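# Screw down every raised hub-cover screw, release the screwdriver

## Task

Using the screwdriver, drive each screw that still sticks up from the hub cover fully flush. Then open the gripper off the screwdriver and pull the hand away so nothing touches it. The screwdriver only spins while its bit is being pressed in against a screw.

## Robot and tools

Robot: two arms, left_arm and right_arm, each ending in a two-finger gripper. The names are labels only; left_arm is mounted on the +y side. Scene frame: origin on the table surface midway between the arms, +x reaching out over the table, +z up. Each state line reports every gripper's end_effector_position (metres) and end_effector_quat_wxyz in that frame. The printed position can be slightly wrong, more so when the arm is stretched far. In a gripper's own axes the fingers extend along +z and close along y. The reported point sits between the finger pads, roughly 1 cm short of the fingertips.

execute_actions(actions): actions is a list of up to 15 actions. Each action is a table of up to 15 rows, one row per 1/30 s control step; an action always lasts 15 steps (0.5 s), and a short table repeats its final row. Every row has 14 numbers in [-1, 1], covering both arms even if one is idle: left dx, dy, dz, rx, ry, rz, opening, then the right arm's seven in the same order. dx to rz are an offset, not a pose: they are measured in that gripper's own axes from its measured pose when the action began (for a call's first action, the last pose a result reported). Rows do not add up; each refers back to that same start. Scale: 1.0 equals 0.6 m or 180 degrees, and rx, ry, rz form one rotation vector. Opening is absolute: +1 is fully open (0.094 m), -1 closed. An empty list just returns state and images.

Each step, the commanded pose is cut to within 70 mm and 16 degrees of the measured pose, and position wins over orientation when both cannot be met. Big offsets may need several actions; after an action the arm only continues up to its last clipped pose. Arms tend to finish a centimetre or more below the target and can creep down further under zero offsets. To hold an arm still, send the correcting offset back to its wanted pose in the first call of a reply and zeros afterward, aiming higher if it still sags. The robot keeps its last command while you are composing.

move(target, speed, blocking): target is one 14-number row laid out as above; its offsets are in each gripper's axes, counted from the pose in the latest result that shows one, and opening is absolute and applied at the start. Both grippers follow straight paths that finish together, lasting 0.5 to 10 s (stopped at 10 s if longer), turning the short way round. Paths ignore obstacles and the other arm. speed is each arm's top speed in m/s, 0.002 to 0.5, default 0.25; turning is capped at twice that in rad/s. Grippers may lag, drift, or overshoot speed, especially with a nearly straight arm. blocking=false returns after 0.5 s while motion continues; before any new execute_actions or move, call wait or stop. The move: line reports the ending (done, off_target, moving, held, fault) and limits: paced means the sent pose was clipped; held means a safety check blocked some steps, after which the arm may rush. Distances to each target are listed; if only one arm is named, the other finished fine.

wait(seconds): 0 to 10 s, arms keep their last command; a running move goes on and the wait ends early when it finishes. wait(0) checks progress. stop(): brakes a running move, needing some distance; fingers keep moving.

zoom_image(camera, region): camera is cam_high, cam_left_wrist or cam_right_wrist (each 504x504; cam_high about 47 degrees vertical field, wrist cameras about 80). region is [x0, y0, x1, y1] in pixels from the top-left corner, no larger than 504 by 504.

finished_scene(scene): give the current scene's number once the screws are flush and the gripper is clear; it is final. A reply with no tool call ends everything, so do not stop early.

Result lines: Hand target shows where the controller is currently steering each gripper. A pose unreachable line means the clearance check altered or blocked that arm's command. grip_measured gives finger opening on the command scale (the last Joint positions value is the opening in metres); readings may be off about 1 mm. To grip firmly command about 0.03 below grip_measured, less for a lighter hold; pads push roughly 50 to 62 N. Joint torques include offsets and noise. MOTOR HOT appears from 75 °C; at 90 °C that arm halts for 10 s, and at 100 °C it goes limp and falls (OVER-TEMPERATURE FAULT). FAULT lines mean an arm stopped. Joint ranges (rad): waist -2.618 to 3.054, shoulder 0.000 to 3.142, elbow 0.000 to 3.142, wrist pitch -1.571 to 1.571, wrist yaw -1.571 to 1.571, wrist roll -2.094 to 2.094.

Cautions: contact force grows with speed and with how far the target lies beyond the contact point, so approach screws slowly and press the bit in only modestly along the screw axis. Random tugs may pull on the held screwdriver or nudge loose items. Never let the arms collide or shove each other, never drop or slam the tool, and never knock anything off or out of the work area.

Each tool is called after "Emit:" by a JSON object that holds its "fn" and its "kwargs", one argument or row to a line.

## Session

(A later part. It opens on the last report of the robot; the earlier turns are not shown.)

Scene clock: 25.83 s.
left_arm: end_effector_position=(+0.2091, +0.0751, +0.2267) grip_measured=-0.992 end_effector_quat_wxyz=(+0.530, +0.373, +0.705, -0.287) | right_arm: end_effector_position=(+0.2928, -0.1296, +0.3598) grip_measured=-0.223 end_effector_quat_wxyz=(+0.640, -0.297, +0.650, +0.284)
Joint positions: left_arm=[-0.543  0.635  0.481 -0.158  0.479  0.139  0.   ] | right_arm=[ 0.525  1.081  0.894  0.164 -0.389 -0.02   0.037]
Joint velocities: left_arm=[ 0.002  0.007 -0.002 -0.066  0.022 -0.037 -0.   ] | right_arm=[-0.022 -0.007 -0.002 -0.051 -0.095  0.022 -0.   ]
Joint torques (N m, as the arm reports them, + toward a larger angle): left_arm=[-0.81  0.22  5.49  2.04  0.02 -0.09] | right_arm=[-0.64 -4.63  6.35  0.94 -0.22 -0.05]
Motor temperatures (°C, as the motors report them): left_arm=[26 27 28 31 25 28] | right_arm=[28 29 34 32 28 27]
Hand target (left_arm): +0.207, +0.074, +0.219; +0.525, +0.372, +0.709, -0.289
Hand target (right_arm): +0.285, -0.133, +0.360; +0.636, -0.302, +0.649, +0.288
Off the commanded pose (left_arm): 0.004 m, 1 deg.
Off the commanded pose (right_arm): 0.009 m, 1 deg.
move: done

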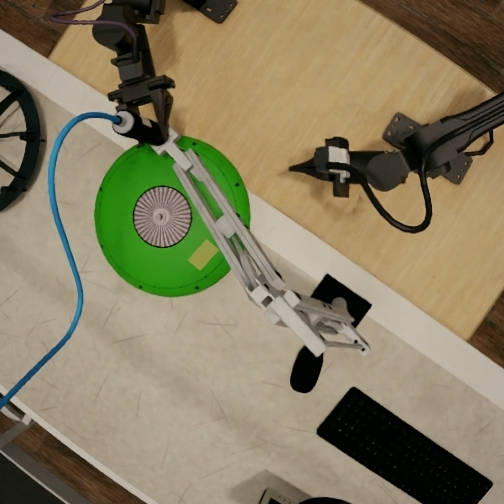

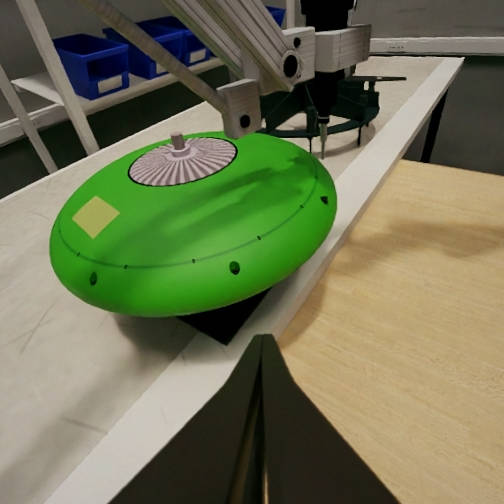

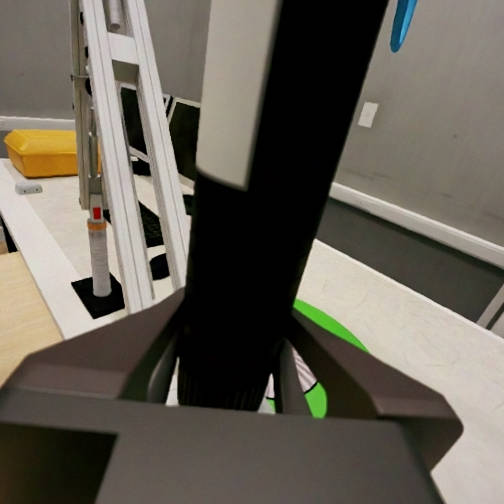

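Emit:
{"fn": "move", "kwargs": {
  "target": [0,0,0,0,0,0,-1, 0.02,0.04,-0.005,0,0,0,-0.27],
  "speed": 0.1
}}

Emit:
{"fn": "zoom_image", "kwargs": {
  "camera": "cam_high",
  "region": [130, 100, 230, 180]
}}

Emit:
{"fn": "zoom_image", "kwargs": {
  "camera": "cam_left_wrist",
  "region": [250, 80, 410, 240]
}}

Scene clock: 26.93 s.
left_arm: end_effector_position=(+0.2094, +0.0753, +0.2268) grip_measured=-0.992 end_effector_quat_wxyz=(+0.531, +0.372, +0.705, -0.286) | right_arm: end_effector_position=(+0.2840, -0.1172, +0.3448) grip_measured=-0.223 end_effector_quat_wxyz=(+0.640, -0.290, +0.655, +0.276)
Joint positions: left_arm=[-0.544  0.635  0.481 -0.157  0.477  0.138  0.   ] | right_arm=[ 0.614  1.066  0.834  0.203 -0.277 -0.019  0.037]
Joint velocities: left_arm=[-0.022 -0.007  0.002 -0.007  0.022 -0.022  0.001] | right_arm=[-0.012 -0.022  0.007  0.007 -0.007 -0.051 -0.   ]
Joint torques (N m, as the arm reports them, + toward a larger angle): left_arm=[-0.04  0.68  7.27  1.99  0.08 -0.01] | right_arm=[ 0.99 -4.54  6.36  1.07 -0.12 -0.03]
Motor temperatures (°C, as the motors report them): left_arm=[26 27 29 31 25 28] | right_arm=[28 29 34 32 28 27]
Hand target (left_arm): +0.209, +0.075, +0.227; +0.530, +0.373, +0.705, -0.287
Hand target (right_arm): +0.273, -0.116, +0.348; +0.640, -0.297, +0.649, +0.285
Off the commanded pose (left_arm): 0.000 m, 0 deg.
Off the commanded pose (right_arm): 0.012 m, 1 deg.
move: off_target (right_arm)

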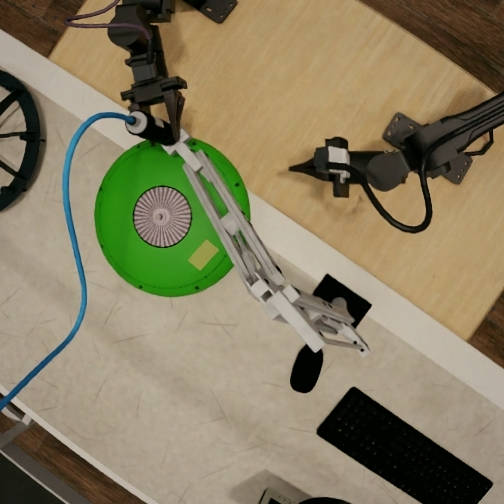

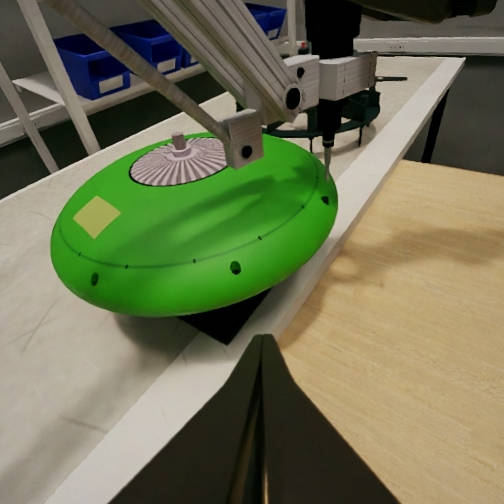

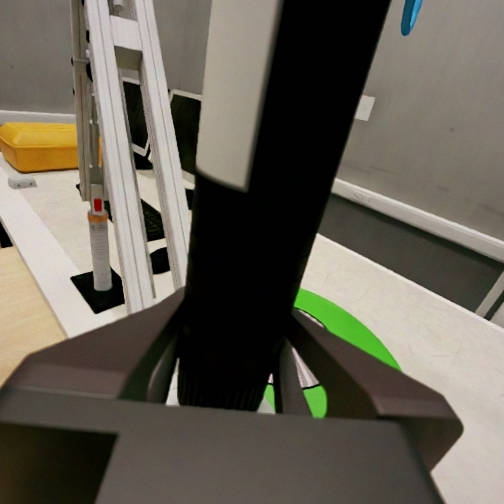

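Region (130, 100, 230, 180) of cam_high's 504x504 image, scaled by 5.040, with more detail than that image has; it fills the top 403 rows of this view, and the rest is white.

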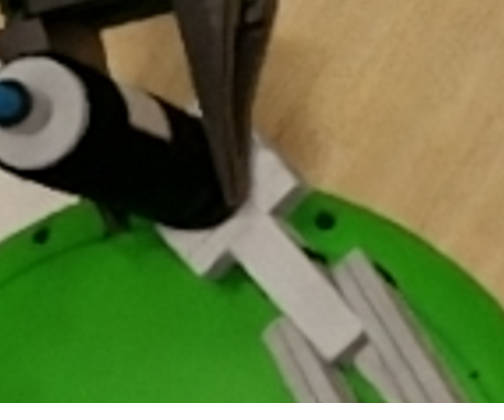

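Region (250, 80, 410, 240) of cam_left_wrist's 504x504 image, scaled by 3.150, with more detail than that image has.

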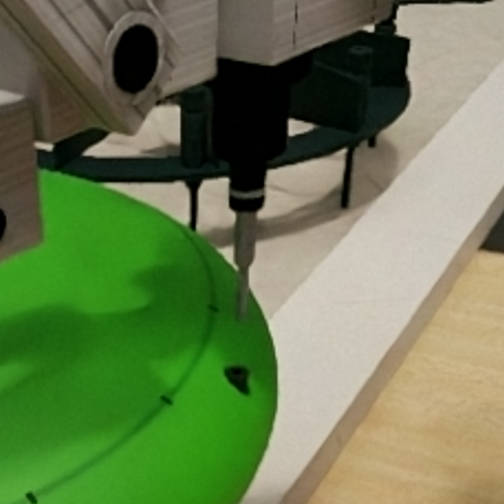

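Emit:
{"fn": "move", "kwargs": {
  "target": [0.03,-0.22,0.03,-0.13,0,-0.036,-1, -0.005,0.015,-0.008,0,0,0,-0.27],
  "speed": 0.2
}}

Scene clock: 29.10 s.
left_arm: end_effector_position=(+0.1093, -0.0068, +0.1976) grip_measured=-0.992 end_effector_quat_wxyz=(+0.584, +0.228, +0.762, -0.163) | right_arm: end_effector_position=(+0.2823, -0.1140, +0.3451) grip_measured=-0.223 end_effector_quat_wxyz=(+0.642, -0.288, +0.656, +0.273)
Joint positions: left_arm=[-1.835  1.076  0.583 -0.17  -1.128 -0.596  0.   ] | right_arm=[ 0.636  1.066  0.834  0.204 -0.246 -0.017  0.037]
Joint velocities: left_arm=[ 0.002 -0.022 -0.002 -0.066 -0.007  0.051 -0.   ] | right_arm=[-0.002 -0.012 -0.007  0.007 -0.007  0.066  0.001]
Joint torques (N m, as the arm reports them, + toward a larger angle): left_arm=[-0.41 -0.71  9.18  1.21 -0.43 -0.13] | right_arm=[ 0.87 -4.29  7.    0.97  0.05 -0.05]
Motor temperatures (°C, as the motors report them): left_arm=[26 27 29 31 25 28] | right_arm=[28 29 34 33 28 27]
Hand target (left_arm): +0.109, -0.009, +0.203; +0.588, +0.224, +0.761, -0.157
Hand target (right_arm): +0.274, -0.114, +0.348; +0.641, -0.290, +0.655, +0.276
Off the commanded pose (left_arm): 0.009 m, 2 deg.
Off the commanded pose (right_arm): 0.009 m, 0 deg.
move: done

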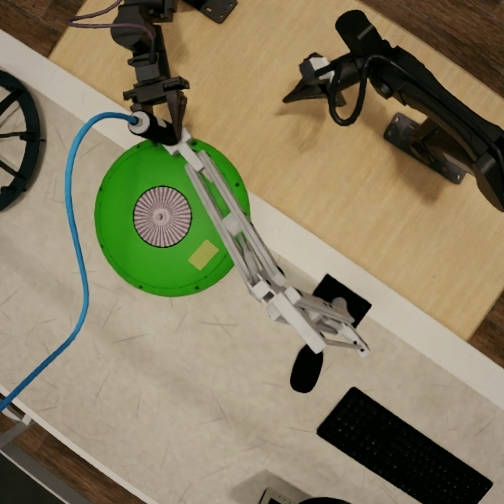

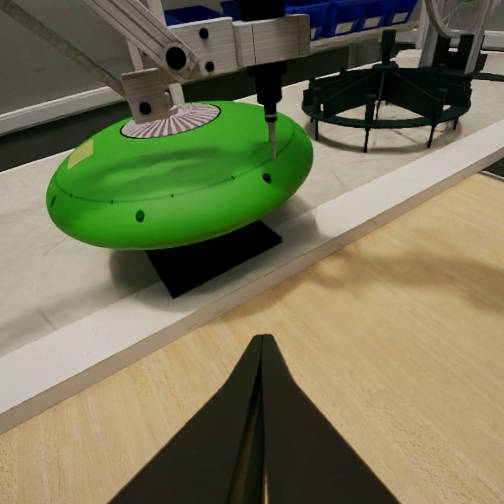

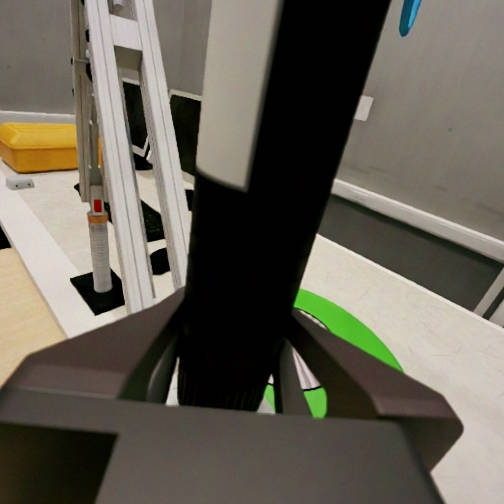

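Emit:
{"fn": "move", "kwargs": {
  "target": [-0.01,0,0,0,0,0,-1, -0.005,0.034,0,0,0,0,-0.27],
  "speed": 0.05
}}

Emit:
{"fn": "zoom_image", "kwargs": {
  "camera": "cam_left_wrist",
  "region": [210, 90, 330, 210]
}}

Emit:
{"fn": "zoom_image", "kwargs": {
  "camera": "cam_high",
  "region": [130, 100, 230, 180]
}}

Scene clock: 30.10 s.
left_arm: end_effector_position=(+0.1087, -0.0072, +0.1967) grip_measured=-0.992 end_effector_quat_wxyz=(+0.583, +0.231, +0.762, -0.162) | right_arm: end_effector_position=(+0.2752, -0.1026, +0.3455) grip_measured=-0.223 end_effector_quat_wxyz=(+0.645, -0.280, +0.659, +0.268)
Joint positions: left_arm=[-1.835  1.076  0.584 -0.174 -1.122 -0.593  0.   ] | right_arm=[ 0.716  1.066  0.834  0.207 -0.145 -0.012  0.037]
Joint velocities: left_arm=[-0.007 -0.002 -0.002 -0.022  0.051 -0.007  0.001] | right_arm=[-0.007 -0.012  0.002 -0.051 -0.007 -0.007  0.   ]
Joint torques (N m, as the arm reports them, + toward a larger angle): left_arm=[ 0.4  -2.34  8.3   1.36 -0.28  0.01] | right_arm=[ 1.   -3.43  7.46  1.04 -0.06 -0.06]
Motor temperatures (°C, as the motors report them): left_arm=[26 27 29 32 25 28] | right_arm=[28 29 34 33 28 27]
Hand target (left_arm): +0.110, -0.008, +0.203; +0.584, +0.228, +0.762, -0.163
Hand target (right_arm): +0.268, -0.100, +0.348; +0.642, -0.287, +0.656, +0.274
Off the commanded pose (left_arm): 0.007 m, 0 deg.
Off the commanded pose (right_arm): 0.008 m, 1 deg.
move: done

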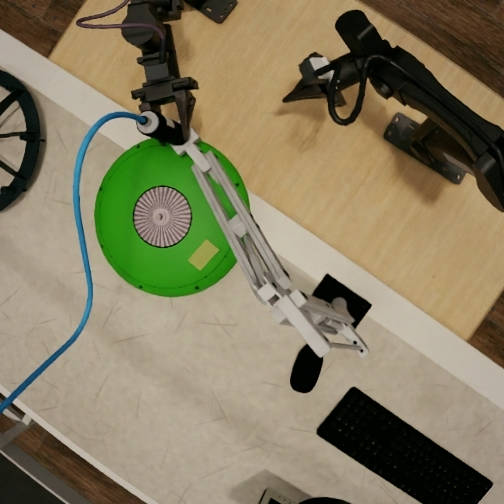

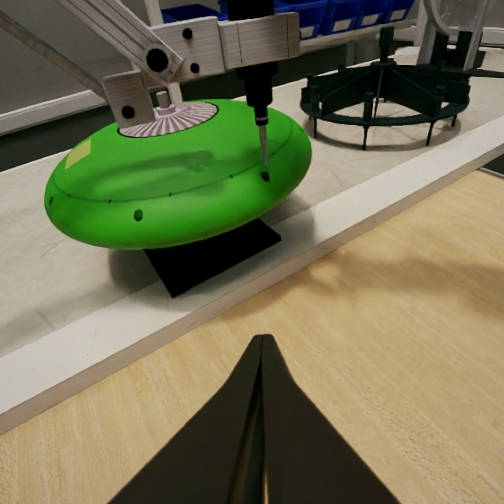

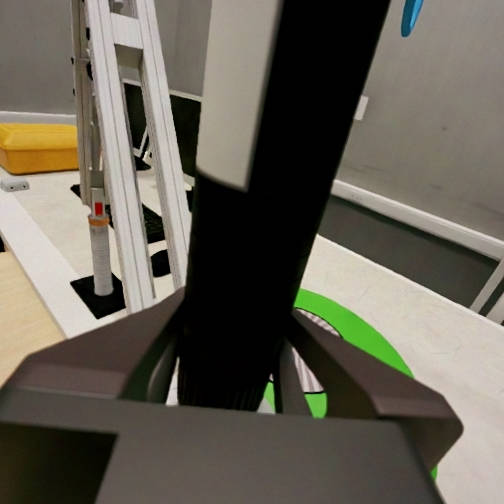

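Region (210, 90, 330, 210) of cam_left_wrist's 504x504 image, scaled by 4.200, with more detail than that image has.

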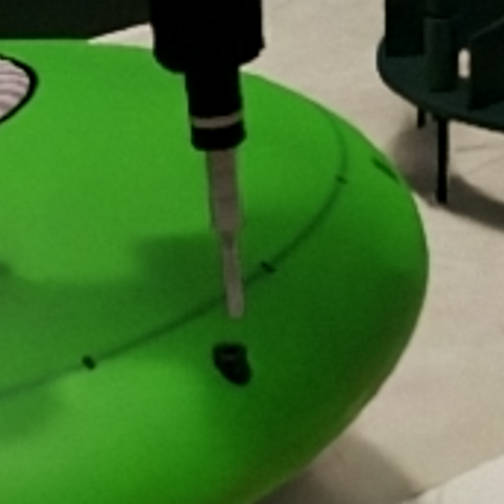

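Region (130, 100, 230, 180) of cam_high's 504x504 image, scaled by 5.040, with more detail than that image has; it fills the top 403 rows of this view, and the rest is white.

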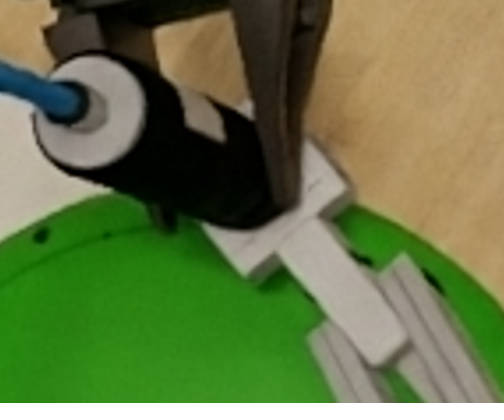

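Emit:
{"fn": "move", "kwargs": {
  "target": [-0.01,0,0,0,0,0,-1, 0.012,0.006,0.002,0,0,0,-0.27],
  "speed": 0.02
}}

Emit:
{"fn": "zoom_image", "kwargs": {
  "camera": "cam_left_wrist",
  "region": [210, 90, 330, 210]
}}

Scene clock: 31.03 s.
left_arm: end_effector_position=(+0.1082, -0.0078, +0.1961) grip_measured=-0.992 end_effector_quat_wxyz=(+0.581, +0.234, +0.762, -0.162) | right_arm: end_effector_position=(+0.2749, -0.1020, +0.3433) grip_measured=-0.223 end_effector_quat_wxyz=(+0.648, -0.277, +0.657, +0.268)
Joint positions: left_arm=[-1.835  1.076  0.584 -0.174 -1.116 -0.589  0.   ] | right_arm=[ 0.722  1.066  0.817  0.233 -0.135 -0.01   0.037]
Joint velocities: left_arm=[-0.007  0.007  0.017  0.007  0.022 -0.022  0.001] | right_arm=[ 0.017  0.002  0.007  0.007  0.037 -0.022 -0.   ]
Joint torques (N m, as the arm reports them, + toward a larger angle): left_arm=[ 0.38 -2.34  8.33  1.33 -0.31  0.04] | right_arm=[ 0.8  -2.32  6.33  1.23  0.09 -0.06]
Motor temperatures (°C, as the motors report them): left_arm=[26 27 29 32 25 28] | right_arm=[28 29 34 33 28 27]
Hand target (left_arm): +0.110, -0.008, +0.202; +0.583, +0.231, +0.762, -0.162
Hand target (right_arm): +0.273, -0.099, +0.338; +0.645, -0.280, +0.659, +0.268
Off the commanded pose (left_arm): 0.007 m, 0 deg.
Off the commanded pose (right_arm): 0.006 m, 1 deg.
move: done

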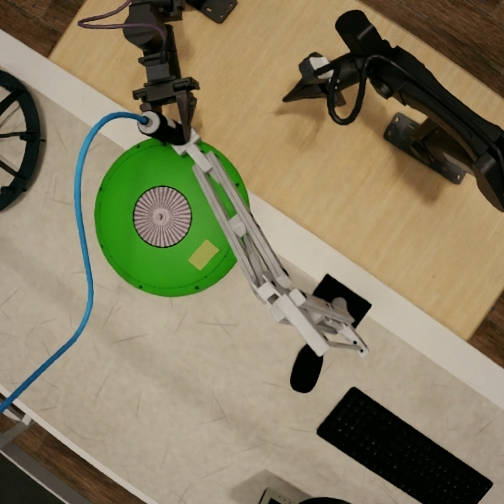

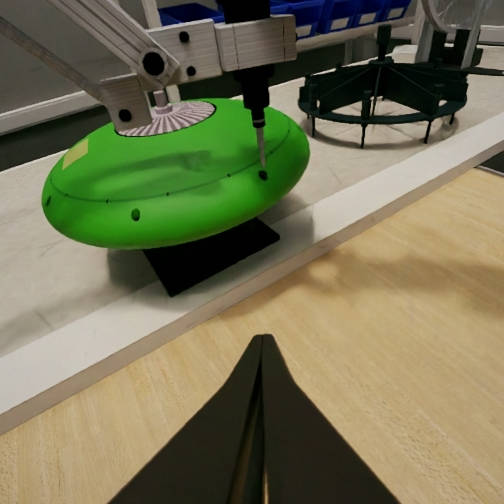

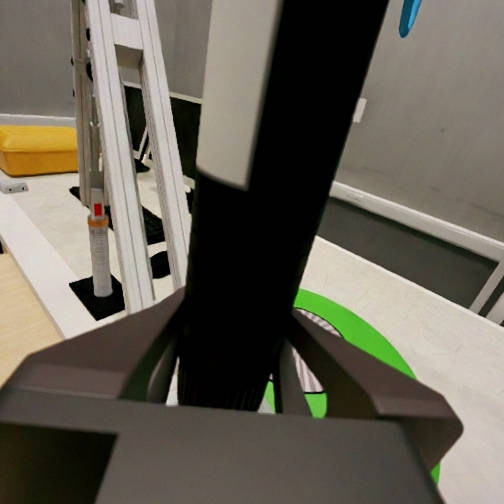

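Region (210, 90, 330, 210) of cam_left_wrist's 504x504 image, scaled by 4.200, with more detail than that image has.

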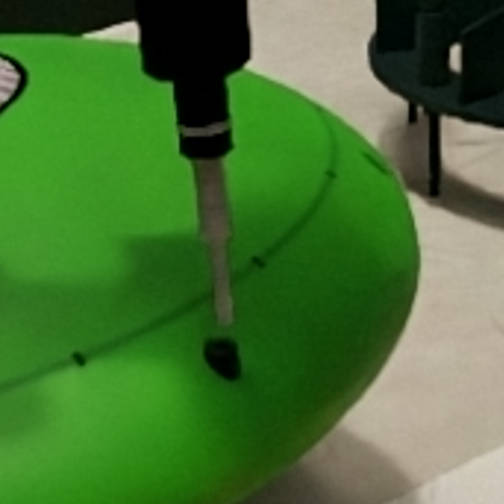

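Emit:
{"fn": "move", "kwargs": {
  "target": [-0.01,0,0,0,0,0,-1, 0.02,0.006,0.008,0,0,0,-0.27],
  "speed": 0.02
}}

Emit:
{"fn": "zoom_image", "kwargs": {
  "camera": "cam_left_wrist",
  "region": [210, 90, 330, 210]
}}

Scene clock: 32.13 s.
left_arm: end_effector_position=(+0.1075, -0.0084, +0.1955) grip_measured=-0.992 end_effector_quat_wxyz=(+0.580, +0.238, +0.762, -0.163) | right_arm: end_effector_position=(+0.2741, -0.1011, +0.3375) grip_measured=-0.223 end_effector_quat_wxyz=(+0.651, -0.275, +0.655, +0.268)
Joint positions: left_arm=[-1.835  1.076  0.584 -0.174 -1.11  -0.586  0.   ] | right_arm=[ 0.73   1.066  0.786  0.272 -0.124 -0.009  0.037]
Joint velocities: left_arm=[-0.007  0.002 -0.012 -0.051 -0.037 -0.022 -0.001] | right_arm=[ 0.012  0.017 -0.002  0.066 -0.066 -0.081  0.   ]
Joint torques (N m, as the arm reports them, + toward a larger angle): left_arm=[ 0.4  -2.33  8.33  1.33 -0.29  0.1 ] | right_arm=[ 0.77 -1.21  6.47  1.36  0.11 -0.05]
Motor temperatures (°C, as the motors report them): left_arm=[26 27 29 32 25 28] | right_arm=[28 29 34 33 28 27]
Hand target (left_arm): +0.109, -0.009, +0.202; +0.581, +0.235, +0.762, -0.163
Hand target (right_arm): +0.275, -0.096, +0.331; +0.648, -0.277, +0.657, +0.268
Off the commanded pose (left_arm): 0.007 m, 0 deg.
Off the commanded pose (right_arm): 0.008 m, 0 deg.
move: done

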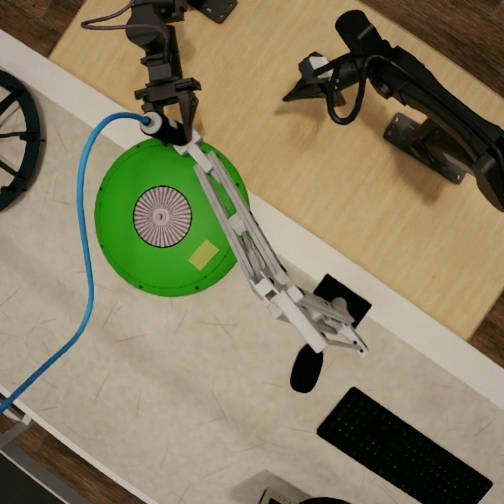

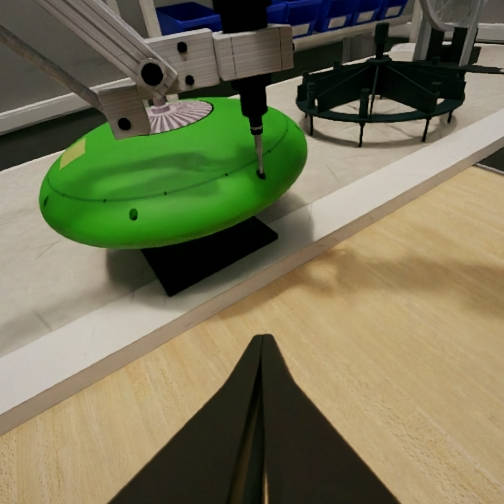

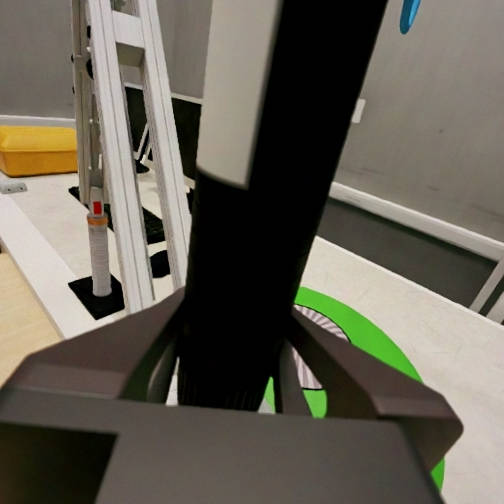

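Region (210, 90, 330, 210) of cam_left_wrist's 504x504 image, scaled by 4.200, with more detail than that image has.

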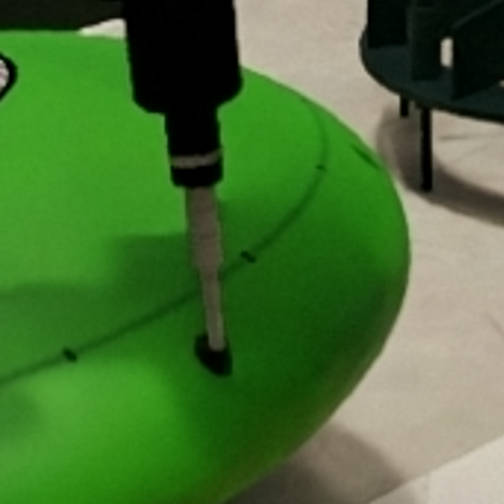

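Emit:
{"fn": "move", "kwargs": {
  "target": [-0.01,0,0,0,0,0,-1, 0.02,0.0,0.014,0,0,0,-0.27],
  "speed": 0.02
}}

Emit:
{"fn": "zoom_image", "kwargs": {
  "camera": "cam_left_wrist",
  "region": [210, 90, 330, 210]
}}

Scene clock: 33.33 s.
left_arm: end_effector_position=(+0.1069, -0.0090, +0.1950) grip_measured=-0.992 end_effector_quat_wxyz=(+0.578, +0.240, +0.762, -0.163) | right_arm: end_effector_position=(+0.2770, -0.0982, +0.3350) grip_measured=-0.223 end_effector_quat_wxyz=(+0.655, -0.274, +0.650, +0.271)
Joint positions: left_arm=[-1.835  1.076  0.584 -0.174 -1.104 -0.582  0.   ] | right_arm=[ 0.73   1.086  0.772  0.32  -0.127 -0.007  0.037]
Joint velocities: left_arm=[-0.007 -0.017 -0.007  0.007 -0.037 -0.037 -0.001] | right_arm=[ 0.007  0.002 -0.027  0.037 -0.007  0.022 -0.001]
Joint torques (N m, as the arm reports them, + toward a larger angle): left_arm=[ 0.4  -2.3   8.35  1.33 -0.27  0.02] | right_arm=[ 0.33 -1.4   6.09  1.39  0.09 -0.08]
Motor temperatures (°C, as the motors report them): left_arm=[26 27 29 32 25 28] | right_arm=[28 29 33 33 28 27]
Hand target (left_arm): +0.109, -0.009, +0.201; +0.580, +0.237, +0.762, -0.163
Hand target (right_arm): +0.280, -0.095, +0.325; +0.651, -0.275, +0.655, +0.268
Off the commanded pose (left_arm): 0.007 m, 0 deg.
Off the commanded pose (right_arm): 0.010 m, 1 deg.
move: done

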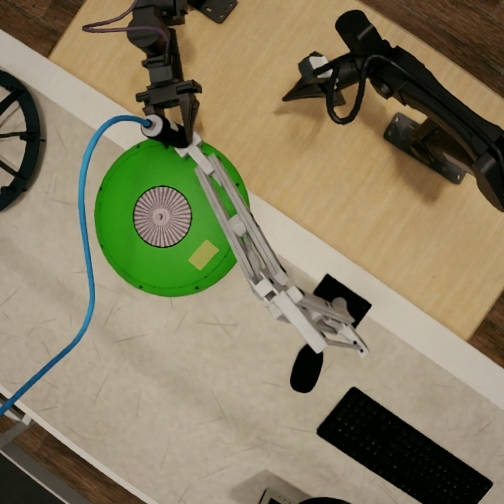

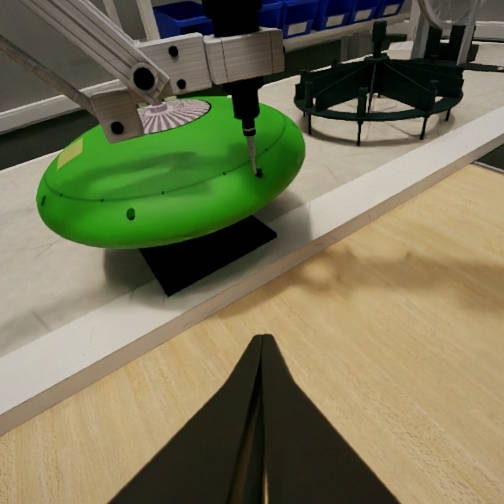

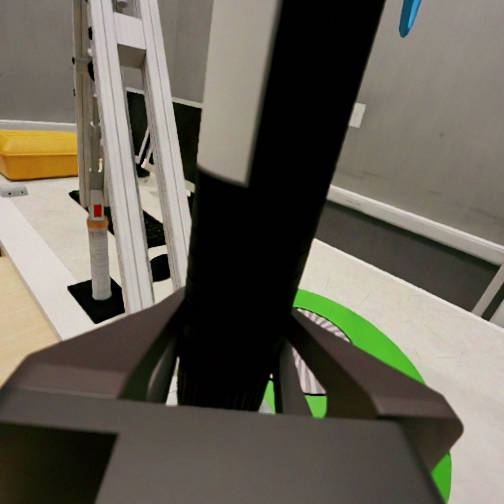

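Region (210, 90, 330, 210) of cam_left_wrist's 504x504 image, scaled by 4.200, with more detail than that image has.

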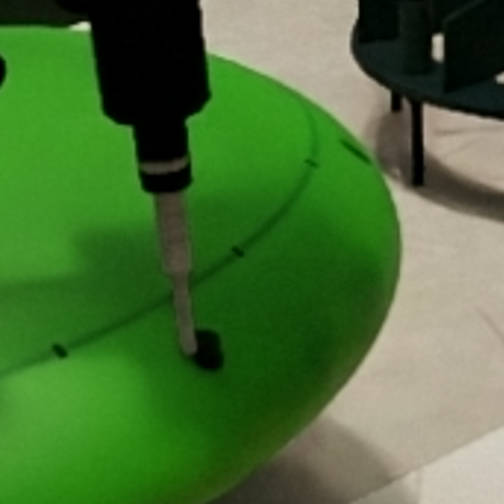

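Emit:
{"fn": "move", "kwargs": {
  "target": [-0.01,0,0,0,0,0,-1, -0.018,0,0,0,0,0,-0.27],
  "speed": 0.03
}}

Emit:
{"fn": "move", "kwargs": {
  "target": [-0.01,0,0,0,0,0,-1, -0.005,-0.014,0,0,0,0,-0.27],
  "speed": 0.02
}}

Emit:
{"fn": "zoom_image", "kwargs": {
  "camera": "cam_left_wrist",
  "region": [200, 90, 320, 210]
}}

Scene clock: 34.47 s.
left_arm: end_effector_position=(+0.1063, -0.0096, +0.1944) grip_measured=-0.992 end_effector_quat_wxyz=(+0.577, +0.243, +0.762, -0.164) | right_arm: end_effector_position=(+0.2774, -0.0977, +0.3337) grip_measured=-0.223 end_effector_quat_wxyz=(+0.650, -0.276, +0.655, +0.270)
Joint positions: left_arm=[-1.835  1.076  0.584 -0.174 -1.099 -0.579  0.   ] | right_arm=[ 0.73   1.089  0.784  0.293 -0.128 -0.007  0.037]
Joint velocities: left_arm=[-0.007  0.012 -0.002  0.022 -0.051  0.022 -0.001] | right_arm=[ 0.007  0.002 -0.002  0.081 -0.037 -0.007 -0.001]
Joint torques (N m, as the arm reports them, + toward a larger angle): left_arm=[ 0.41 -2.31  8.35  1.34 -0.25  0.07] | right_arm=[-0.08 -3.05  9.37  1.05  0.02 -0.04]
Motor temperatures (°C, as the motors report them): left_arm=[26 27 29 32 25 28] | right_arm=[28 28 34 33 28 27]
Hand target (left_arm): +0.108, -0.010, +0.201; +0.578, +0.240, +0.762, -0.163
Hand target (right_arm): +0.277, -0.098, +0.346; +0.656, -0.274, +0.649, +0.271
Off the commanded pose (left_arm): 0.007 m, 0 deg.
Off the commanded pose (right_arm): 0.012 m, 1 deg.
move: off_target (right_arm)

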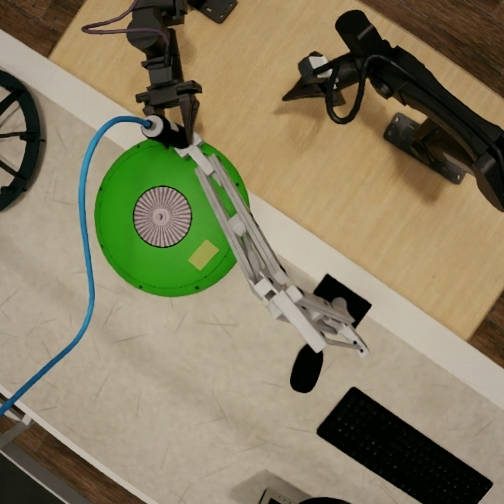

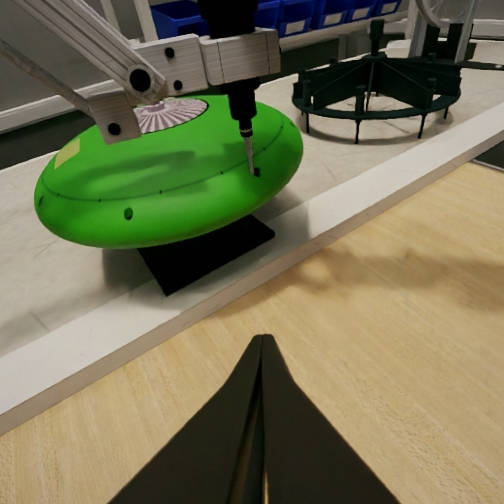

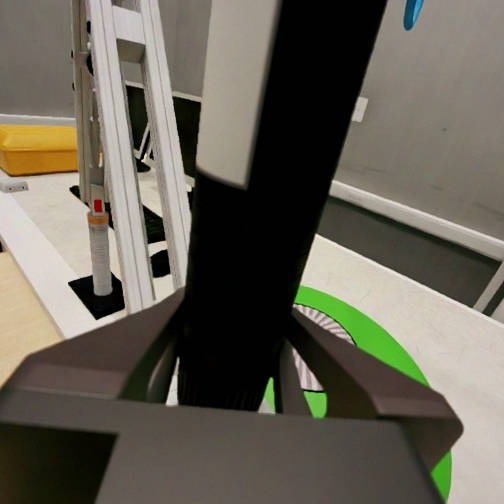

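Scene clock: 35.17 s.
left_arm: end_effector_position=(+0.1057, -0.0102, +0.1938) grip_measured=-0.992 end_effector_quat_wxyz=(+0.575, +0.246, +0.763, -0.164) | right_arm: end_effector_position=(+0.2775, -0.0983, +0.3337) grip_measured=-0.223 end_effector_quat_wxyz=(+0.648, -0.280, +0.654, +0.273)
Joint positions: left_arm=[-1.835  1.076  0.584 -0.174 -1.093 -0.575  0.   ] | right_arm=[ 0.719  1.089  0.784  0.293 -0.151 -0.007  0.037]
Joint velocities: left_arm=[-0.012  0.007 -0.007 -0.022  0.066  0.022  0.   ] | right_arm=[-0.022  0.007 -0.002 -0.037 -0.051 -0.037  0.001]
Joint torques (N m, as the arm reports them, + toward a larger angle): left_arm=[ 0.4  -2.31  8.36  1.34 -0.26  0.04] | right_arm=[-2.02 -2.4   8.1   1.14 -0.14 -0.05]
Motor temperatures (°C, as the motors report them): left_arm=[26 27 29 32 25 28] | right_arm=[28 28 34 33 28 27]
Hand target (left_arm): +0.108, -0.011, +0.200; +0.577, +0.243, +0.762, -0.164
Hand target (right_arm): +0.283, -0.104, +0.337; +0.650, -0.276, +0.655, +0.269
Off the commanded pose (left_arm): 0.007 m, 0 deg.
Off the commanded pose (right_arm): 0.008 m, 1 deg.
move: done

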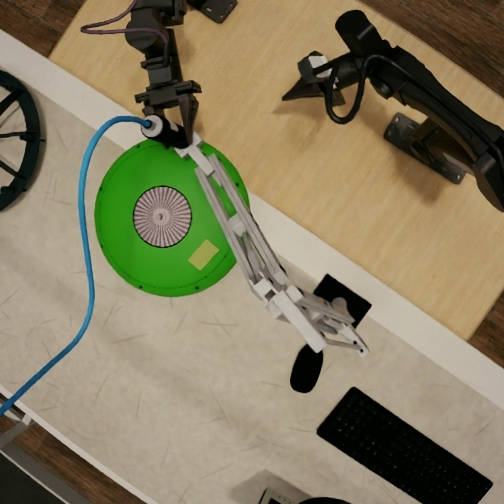

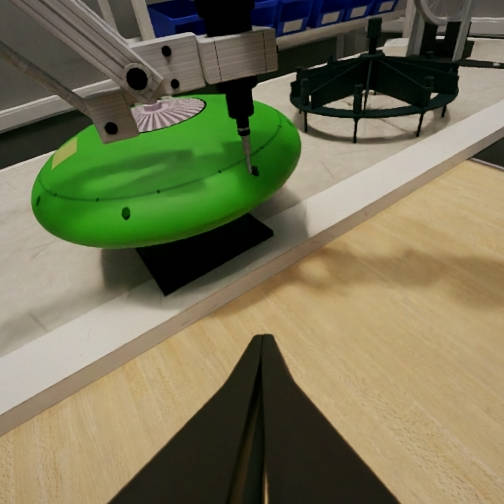

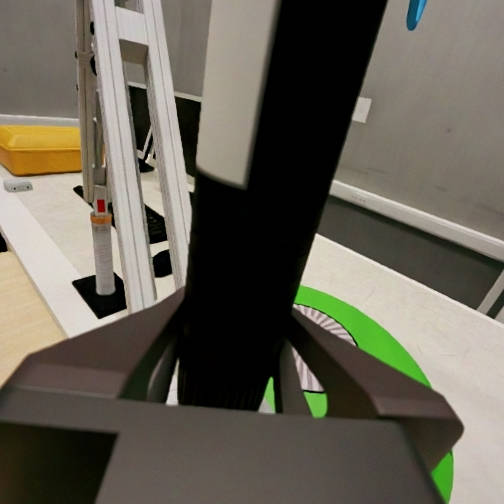

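Region (200, 90, 320, 210) of cam_left_wrist's 504x504 image, scaled by 4.200, with more detail than that image has.

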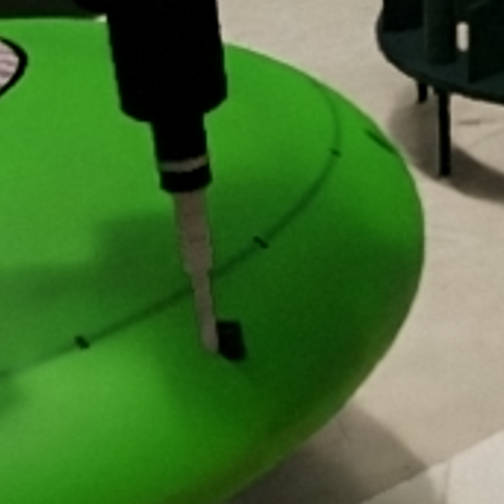

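Blocked by the screw side; lift more, then shift.

Emit:
{"fn": "move", "kwargs": {
  "target": [-0.01,0,0,0,0,0,-1, -0.03,-0.004,0,0,0,0,-0.27],
  "speed": 0.03
}}

Emit:
{"fn": "move", "kwargs": {
  "target": [-0.01,0,0,0,0,0,-1, -0.01,-0.012,0,0,0,0,-0.27],
  "speed": 0.02
}}

Emit:
{"fn": "zoom_image", "kwargs": {
  "camera": "cam_left_wrist",
  "region": [200, 90, 320, 210]
}}

Scene clock: 36.30 s.
left_arm: end_effector_position=(+0.1051, -0.0109, +0.1932) grip_measured=-0.992 end_effector_quat_wxyz=(+0.574, +0.249, +0.763, -0.165) | right_arm: end_effector_position=(+0.2789, -0.0992, +0.3427) grip_measured=-0.223 end_effector_quat_wxyz=(+0.647, -0.279, +0.656, +0.270)
Joint positions: left_arm=[-1.835  1.076  0.584 -0.174 -1.087 -0.572  0.   ] | right_arm=[ 0.715  1.089  0.827  0.244 -0.15  -0.009  0.037]
Joint velocities: left_arm=[ 0.017 -0.007 -0.007 -0.051  0.022  0.007 -0.001] | right_arm=[-0.007 -0.022  0.007  0.037  0.022  0.051  0.001]
Joint torques (N m, as the arm reports them, + toward a larger angle): left_arm=[ 0.42 -2.29  8.37  1.34 -0.3   0.04] | right_arm=[-0.62 -2.7   9.22  1.04 -0.11 -0.01]
Motor temperatures (°C, as the motors report them): left_arm=[26 27 29 32 25 28] | right_arm=[28 28 34 33 28 27]
Hand target (left_arm): +0.107, -0.011, +0.200; +0.575, +0.246, +0.762, -0.164
Hand target (right_arm): +0.279, -0.100, +0.351; +0.648, -0.279, +0.654, +0.273
Off the commanded pose (left_arm): 0.007 m, 0 deg.
Off the commanded pose (right_arm): 0.009 m, 0 deg.
move: done

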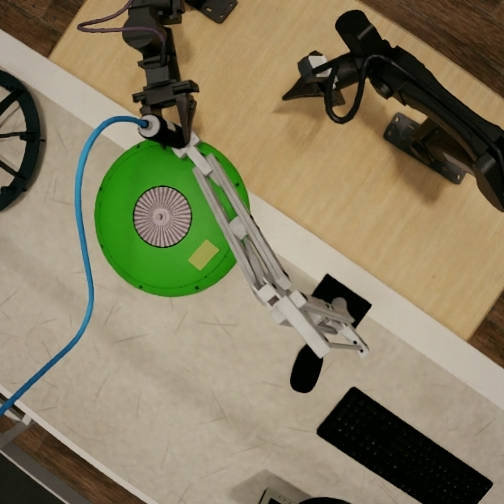

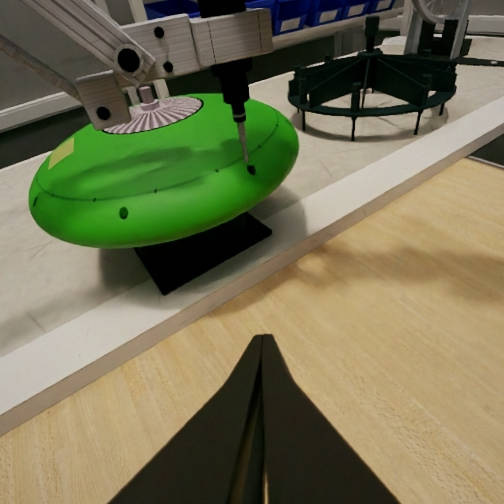

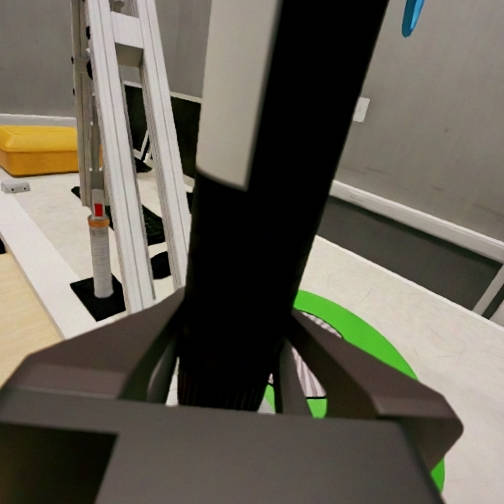

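Scene clock: 37.00 s.
left_arm: end_effector_position=(+0.1044, -0.0115, +0.1926) grip_measured=-0.992 end_effector_quat_wxyz=(+0.572, +0.252, +0.763, -0.165) | right_arm: end_effector_position=(+0.2809, -0.1021, +0.3426) grip_measured=-0.223 end_effector_quat_wxyz=(+0.646, -0.281, +0.656, +0.272)
Joint positions: left_arm=[-1.835  1.076  0.584 -0.174 -1.081 -0.569  0.   ] | right_arm=[ 0.695  1.089  0.827  0.244 -0.176 -0.009  0.037]
Joint velocities: left_arm=[ 0.002  0.007 -0.002  0.051  0.007 -0.051  0.001] | right_arm=[ 0.012 -0.002 -0.012  0.081 -0.037  0.051 -0.001]
Joint torques (N m, as the arm reports them, + toward a larger angle): left_arm=[ 0.41 -2.29  8.38  1.35 -0.3   0.03] | right_arm=[-0.94 -2.36  9.06  1.04 -0.03 -0.05]
Motor temperatures (°C, as the motors report them): left_arm=[26 27 30 32 25 28] | right_arm=[28 28 34 33 28 27]
Hand target (left_arm): +0.106, -0.012, +0.199; +0.574, +0.250, +0.763, -0.165
Hand target (right_arm): +0.284, -0.104, +0.349; +0.647, -0.279, +0.656, +0.270
Off the commanded pose (left_arm): 0.007 m, 0 deg.
Off the commanded pose (right_arm): 0.007 m, 0 deg.
move: done

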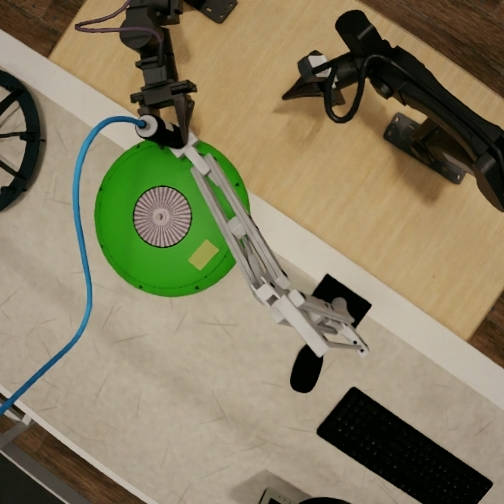

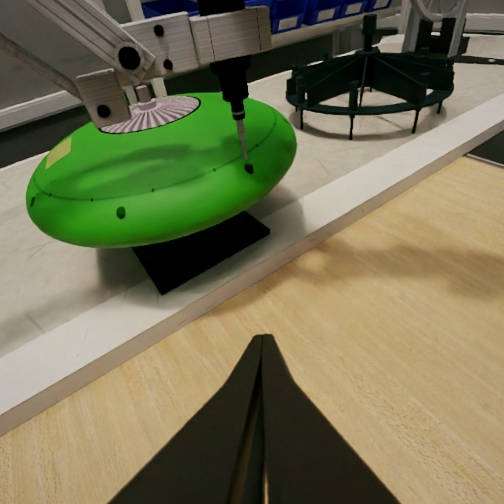

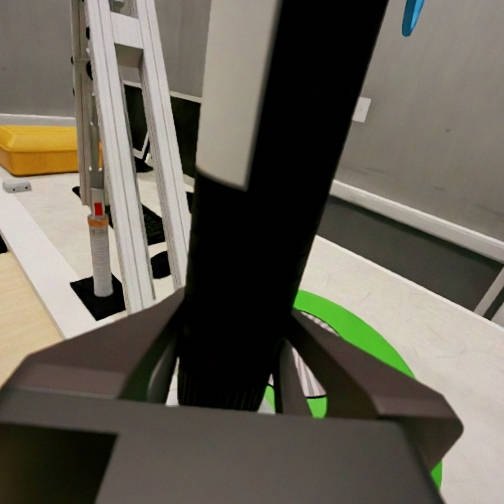

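Region (200, 90, 320, 210) of cam_left_wrist's 504x504 image, scaled by 4.200, with more detail than that image has.

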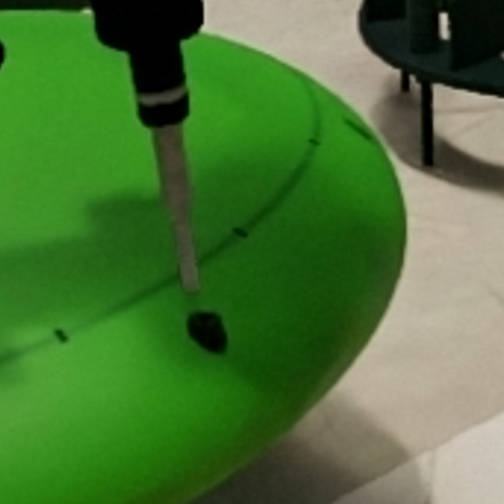

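Close (~1 mm). Descend.

Emit:
{"fn": "move", "kwargs": {
  "target": [-0.01,0,0,0,0,0,-1, 0.03,-0.002,-0.004,0,0,0,-0.27],
  "speed": 0.015
}}

Emit:
{"fn": "zoom_image", "kwargs": {
  "camera": "cam_left_wrist",
  "region": [200, 90, 320, 210]
}}

Scene clock: 38.60 s.
left_arm: end_effector_position=(+0.1038, -0.0121, +0.1921) grip_measured=-0.992 end_effector_quat_wxyz=(+0.570, +0.255, +0.763, -0.166) | right_arm: end_effector_position=(+0.2804, -0.1024, +0.3345) grip_measured=-0.223 end_effector_quat_wxyz=(+0.653, -0.279, +0.648, +0.274)
Joint positions: left_arm=[-1.835  1.076  0.584 -0.174 -1.075 -0.565  0.   ] | right_arm=[ 0.695  1.089  0.773  0.32  -0.176 -0.008  0.037]
Joint velocities: left_arm=[-0.007 -0.017 -0.002 -0.037  0.007 -0.051  0.001] | right_arm=[-0.027  0.012  0.007 -0.022  0.007  0.007 -0.001]
Joint torques (N m, as the arm reports them, + toward a larger angle): left_arm=[ 0.42 -2.28  8.39  1.35 -0.25  0.08] | right_arm=[-0.51 -3.05  5.5   1.15 -0.05 -0.05]
Motor temperatures (°C, as the motors report them): left_arm=[26 27 30 32 25 28] | right_arm=[28 28 34 34 28 27]
Hand target (left_arm): +0.106, -0.013, +0.198; +0.572, +0.252, +0.763, -0.165
Hand target (right_arm): +0.280, -0.105, +0.325; +0.646, -0.281, +0.656, +0.272
Off the commanded pose (left_arm): 0.007 m, 0 deg.
Off the commanded pose (right_arm): 0.010 m, 1 deg.
move: done

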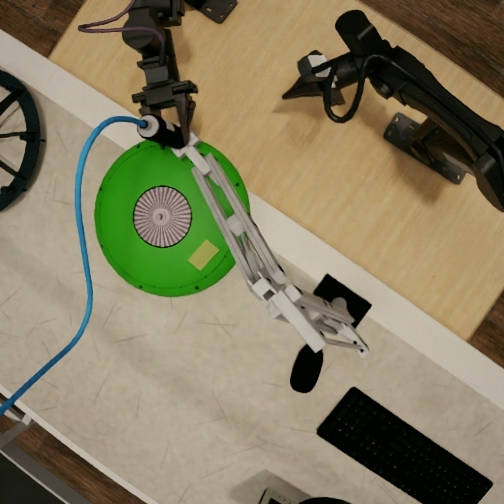

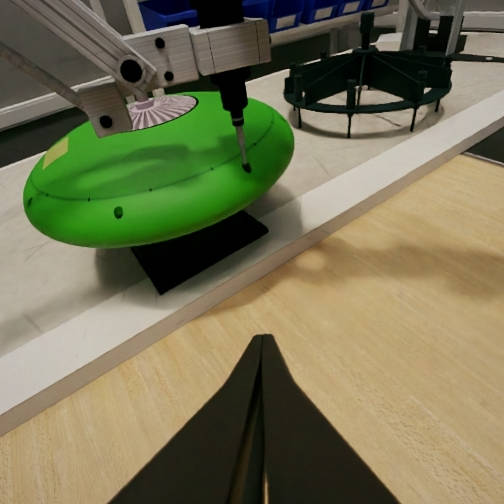

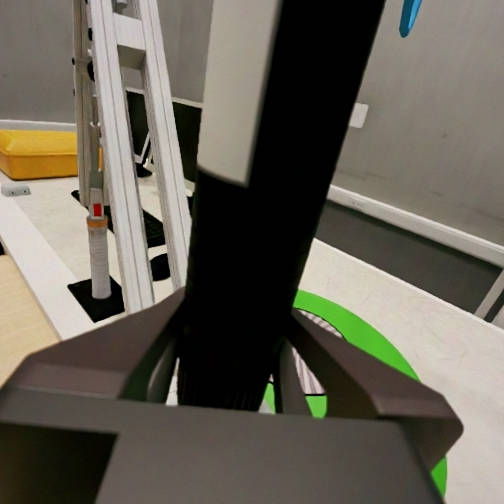

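Region (200, 90, 320, 210) of cam_left_wrist's 504x504 image, scaled by 4.200, with more detail than that image has.

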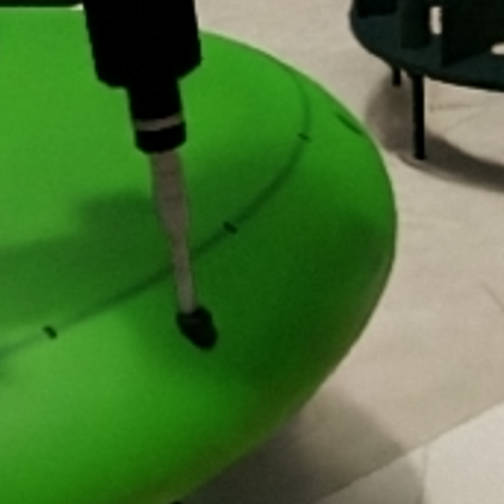

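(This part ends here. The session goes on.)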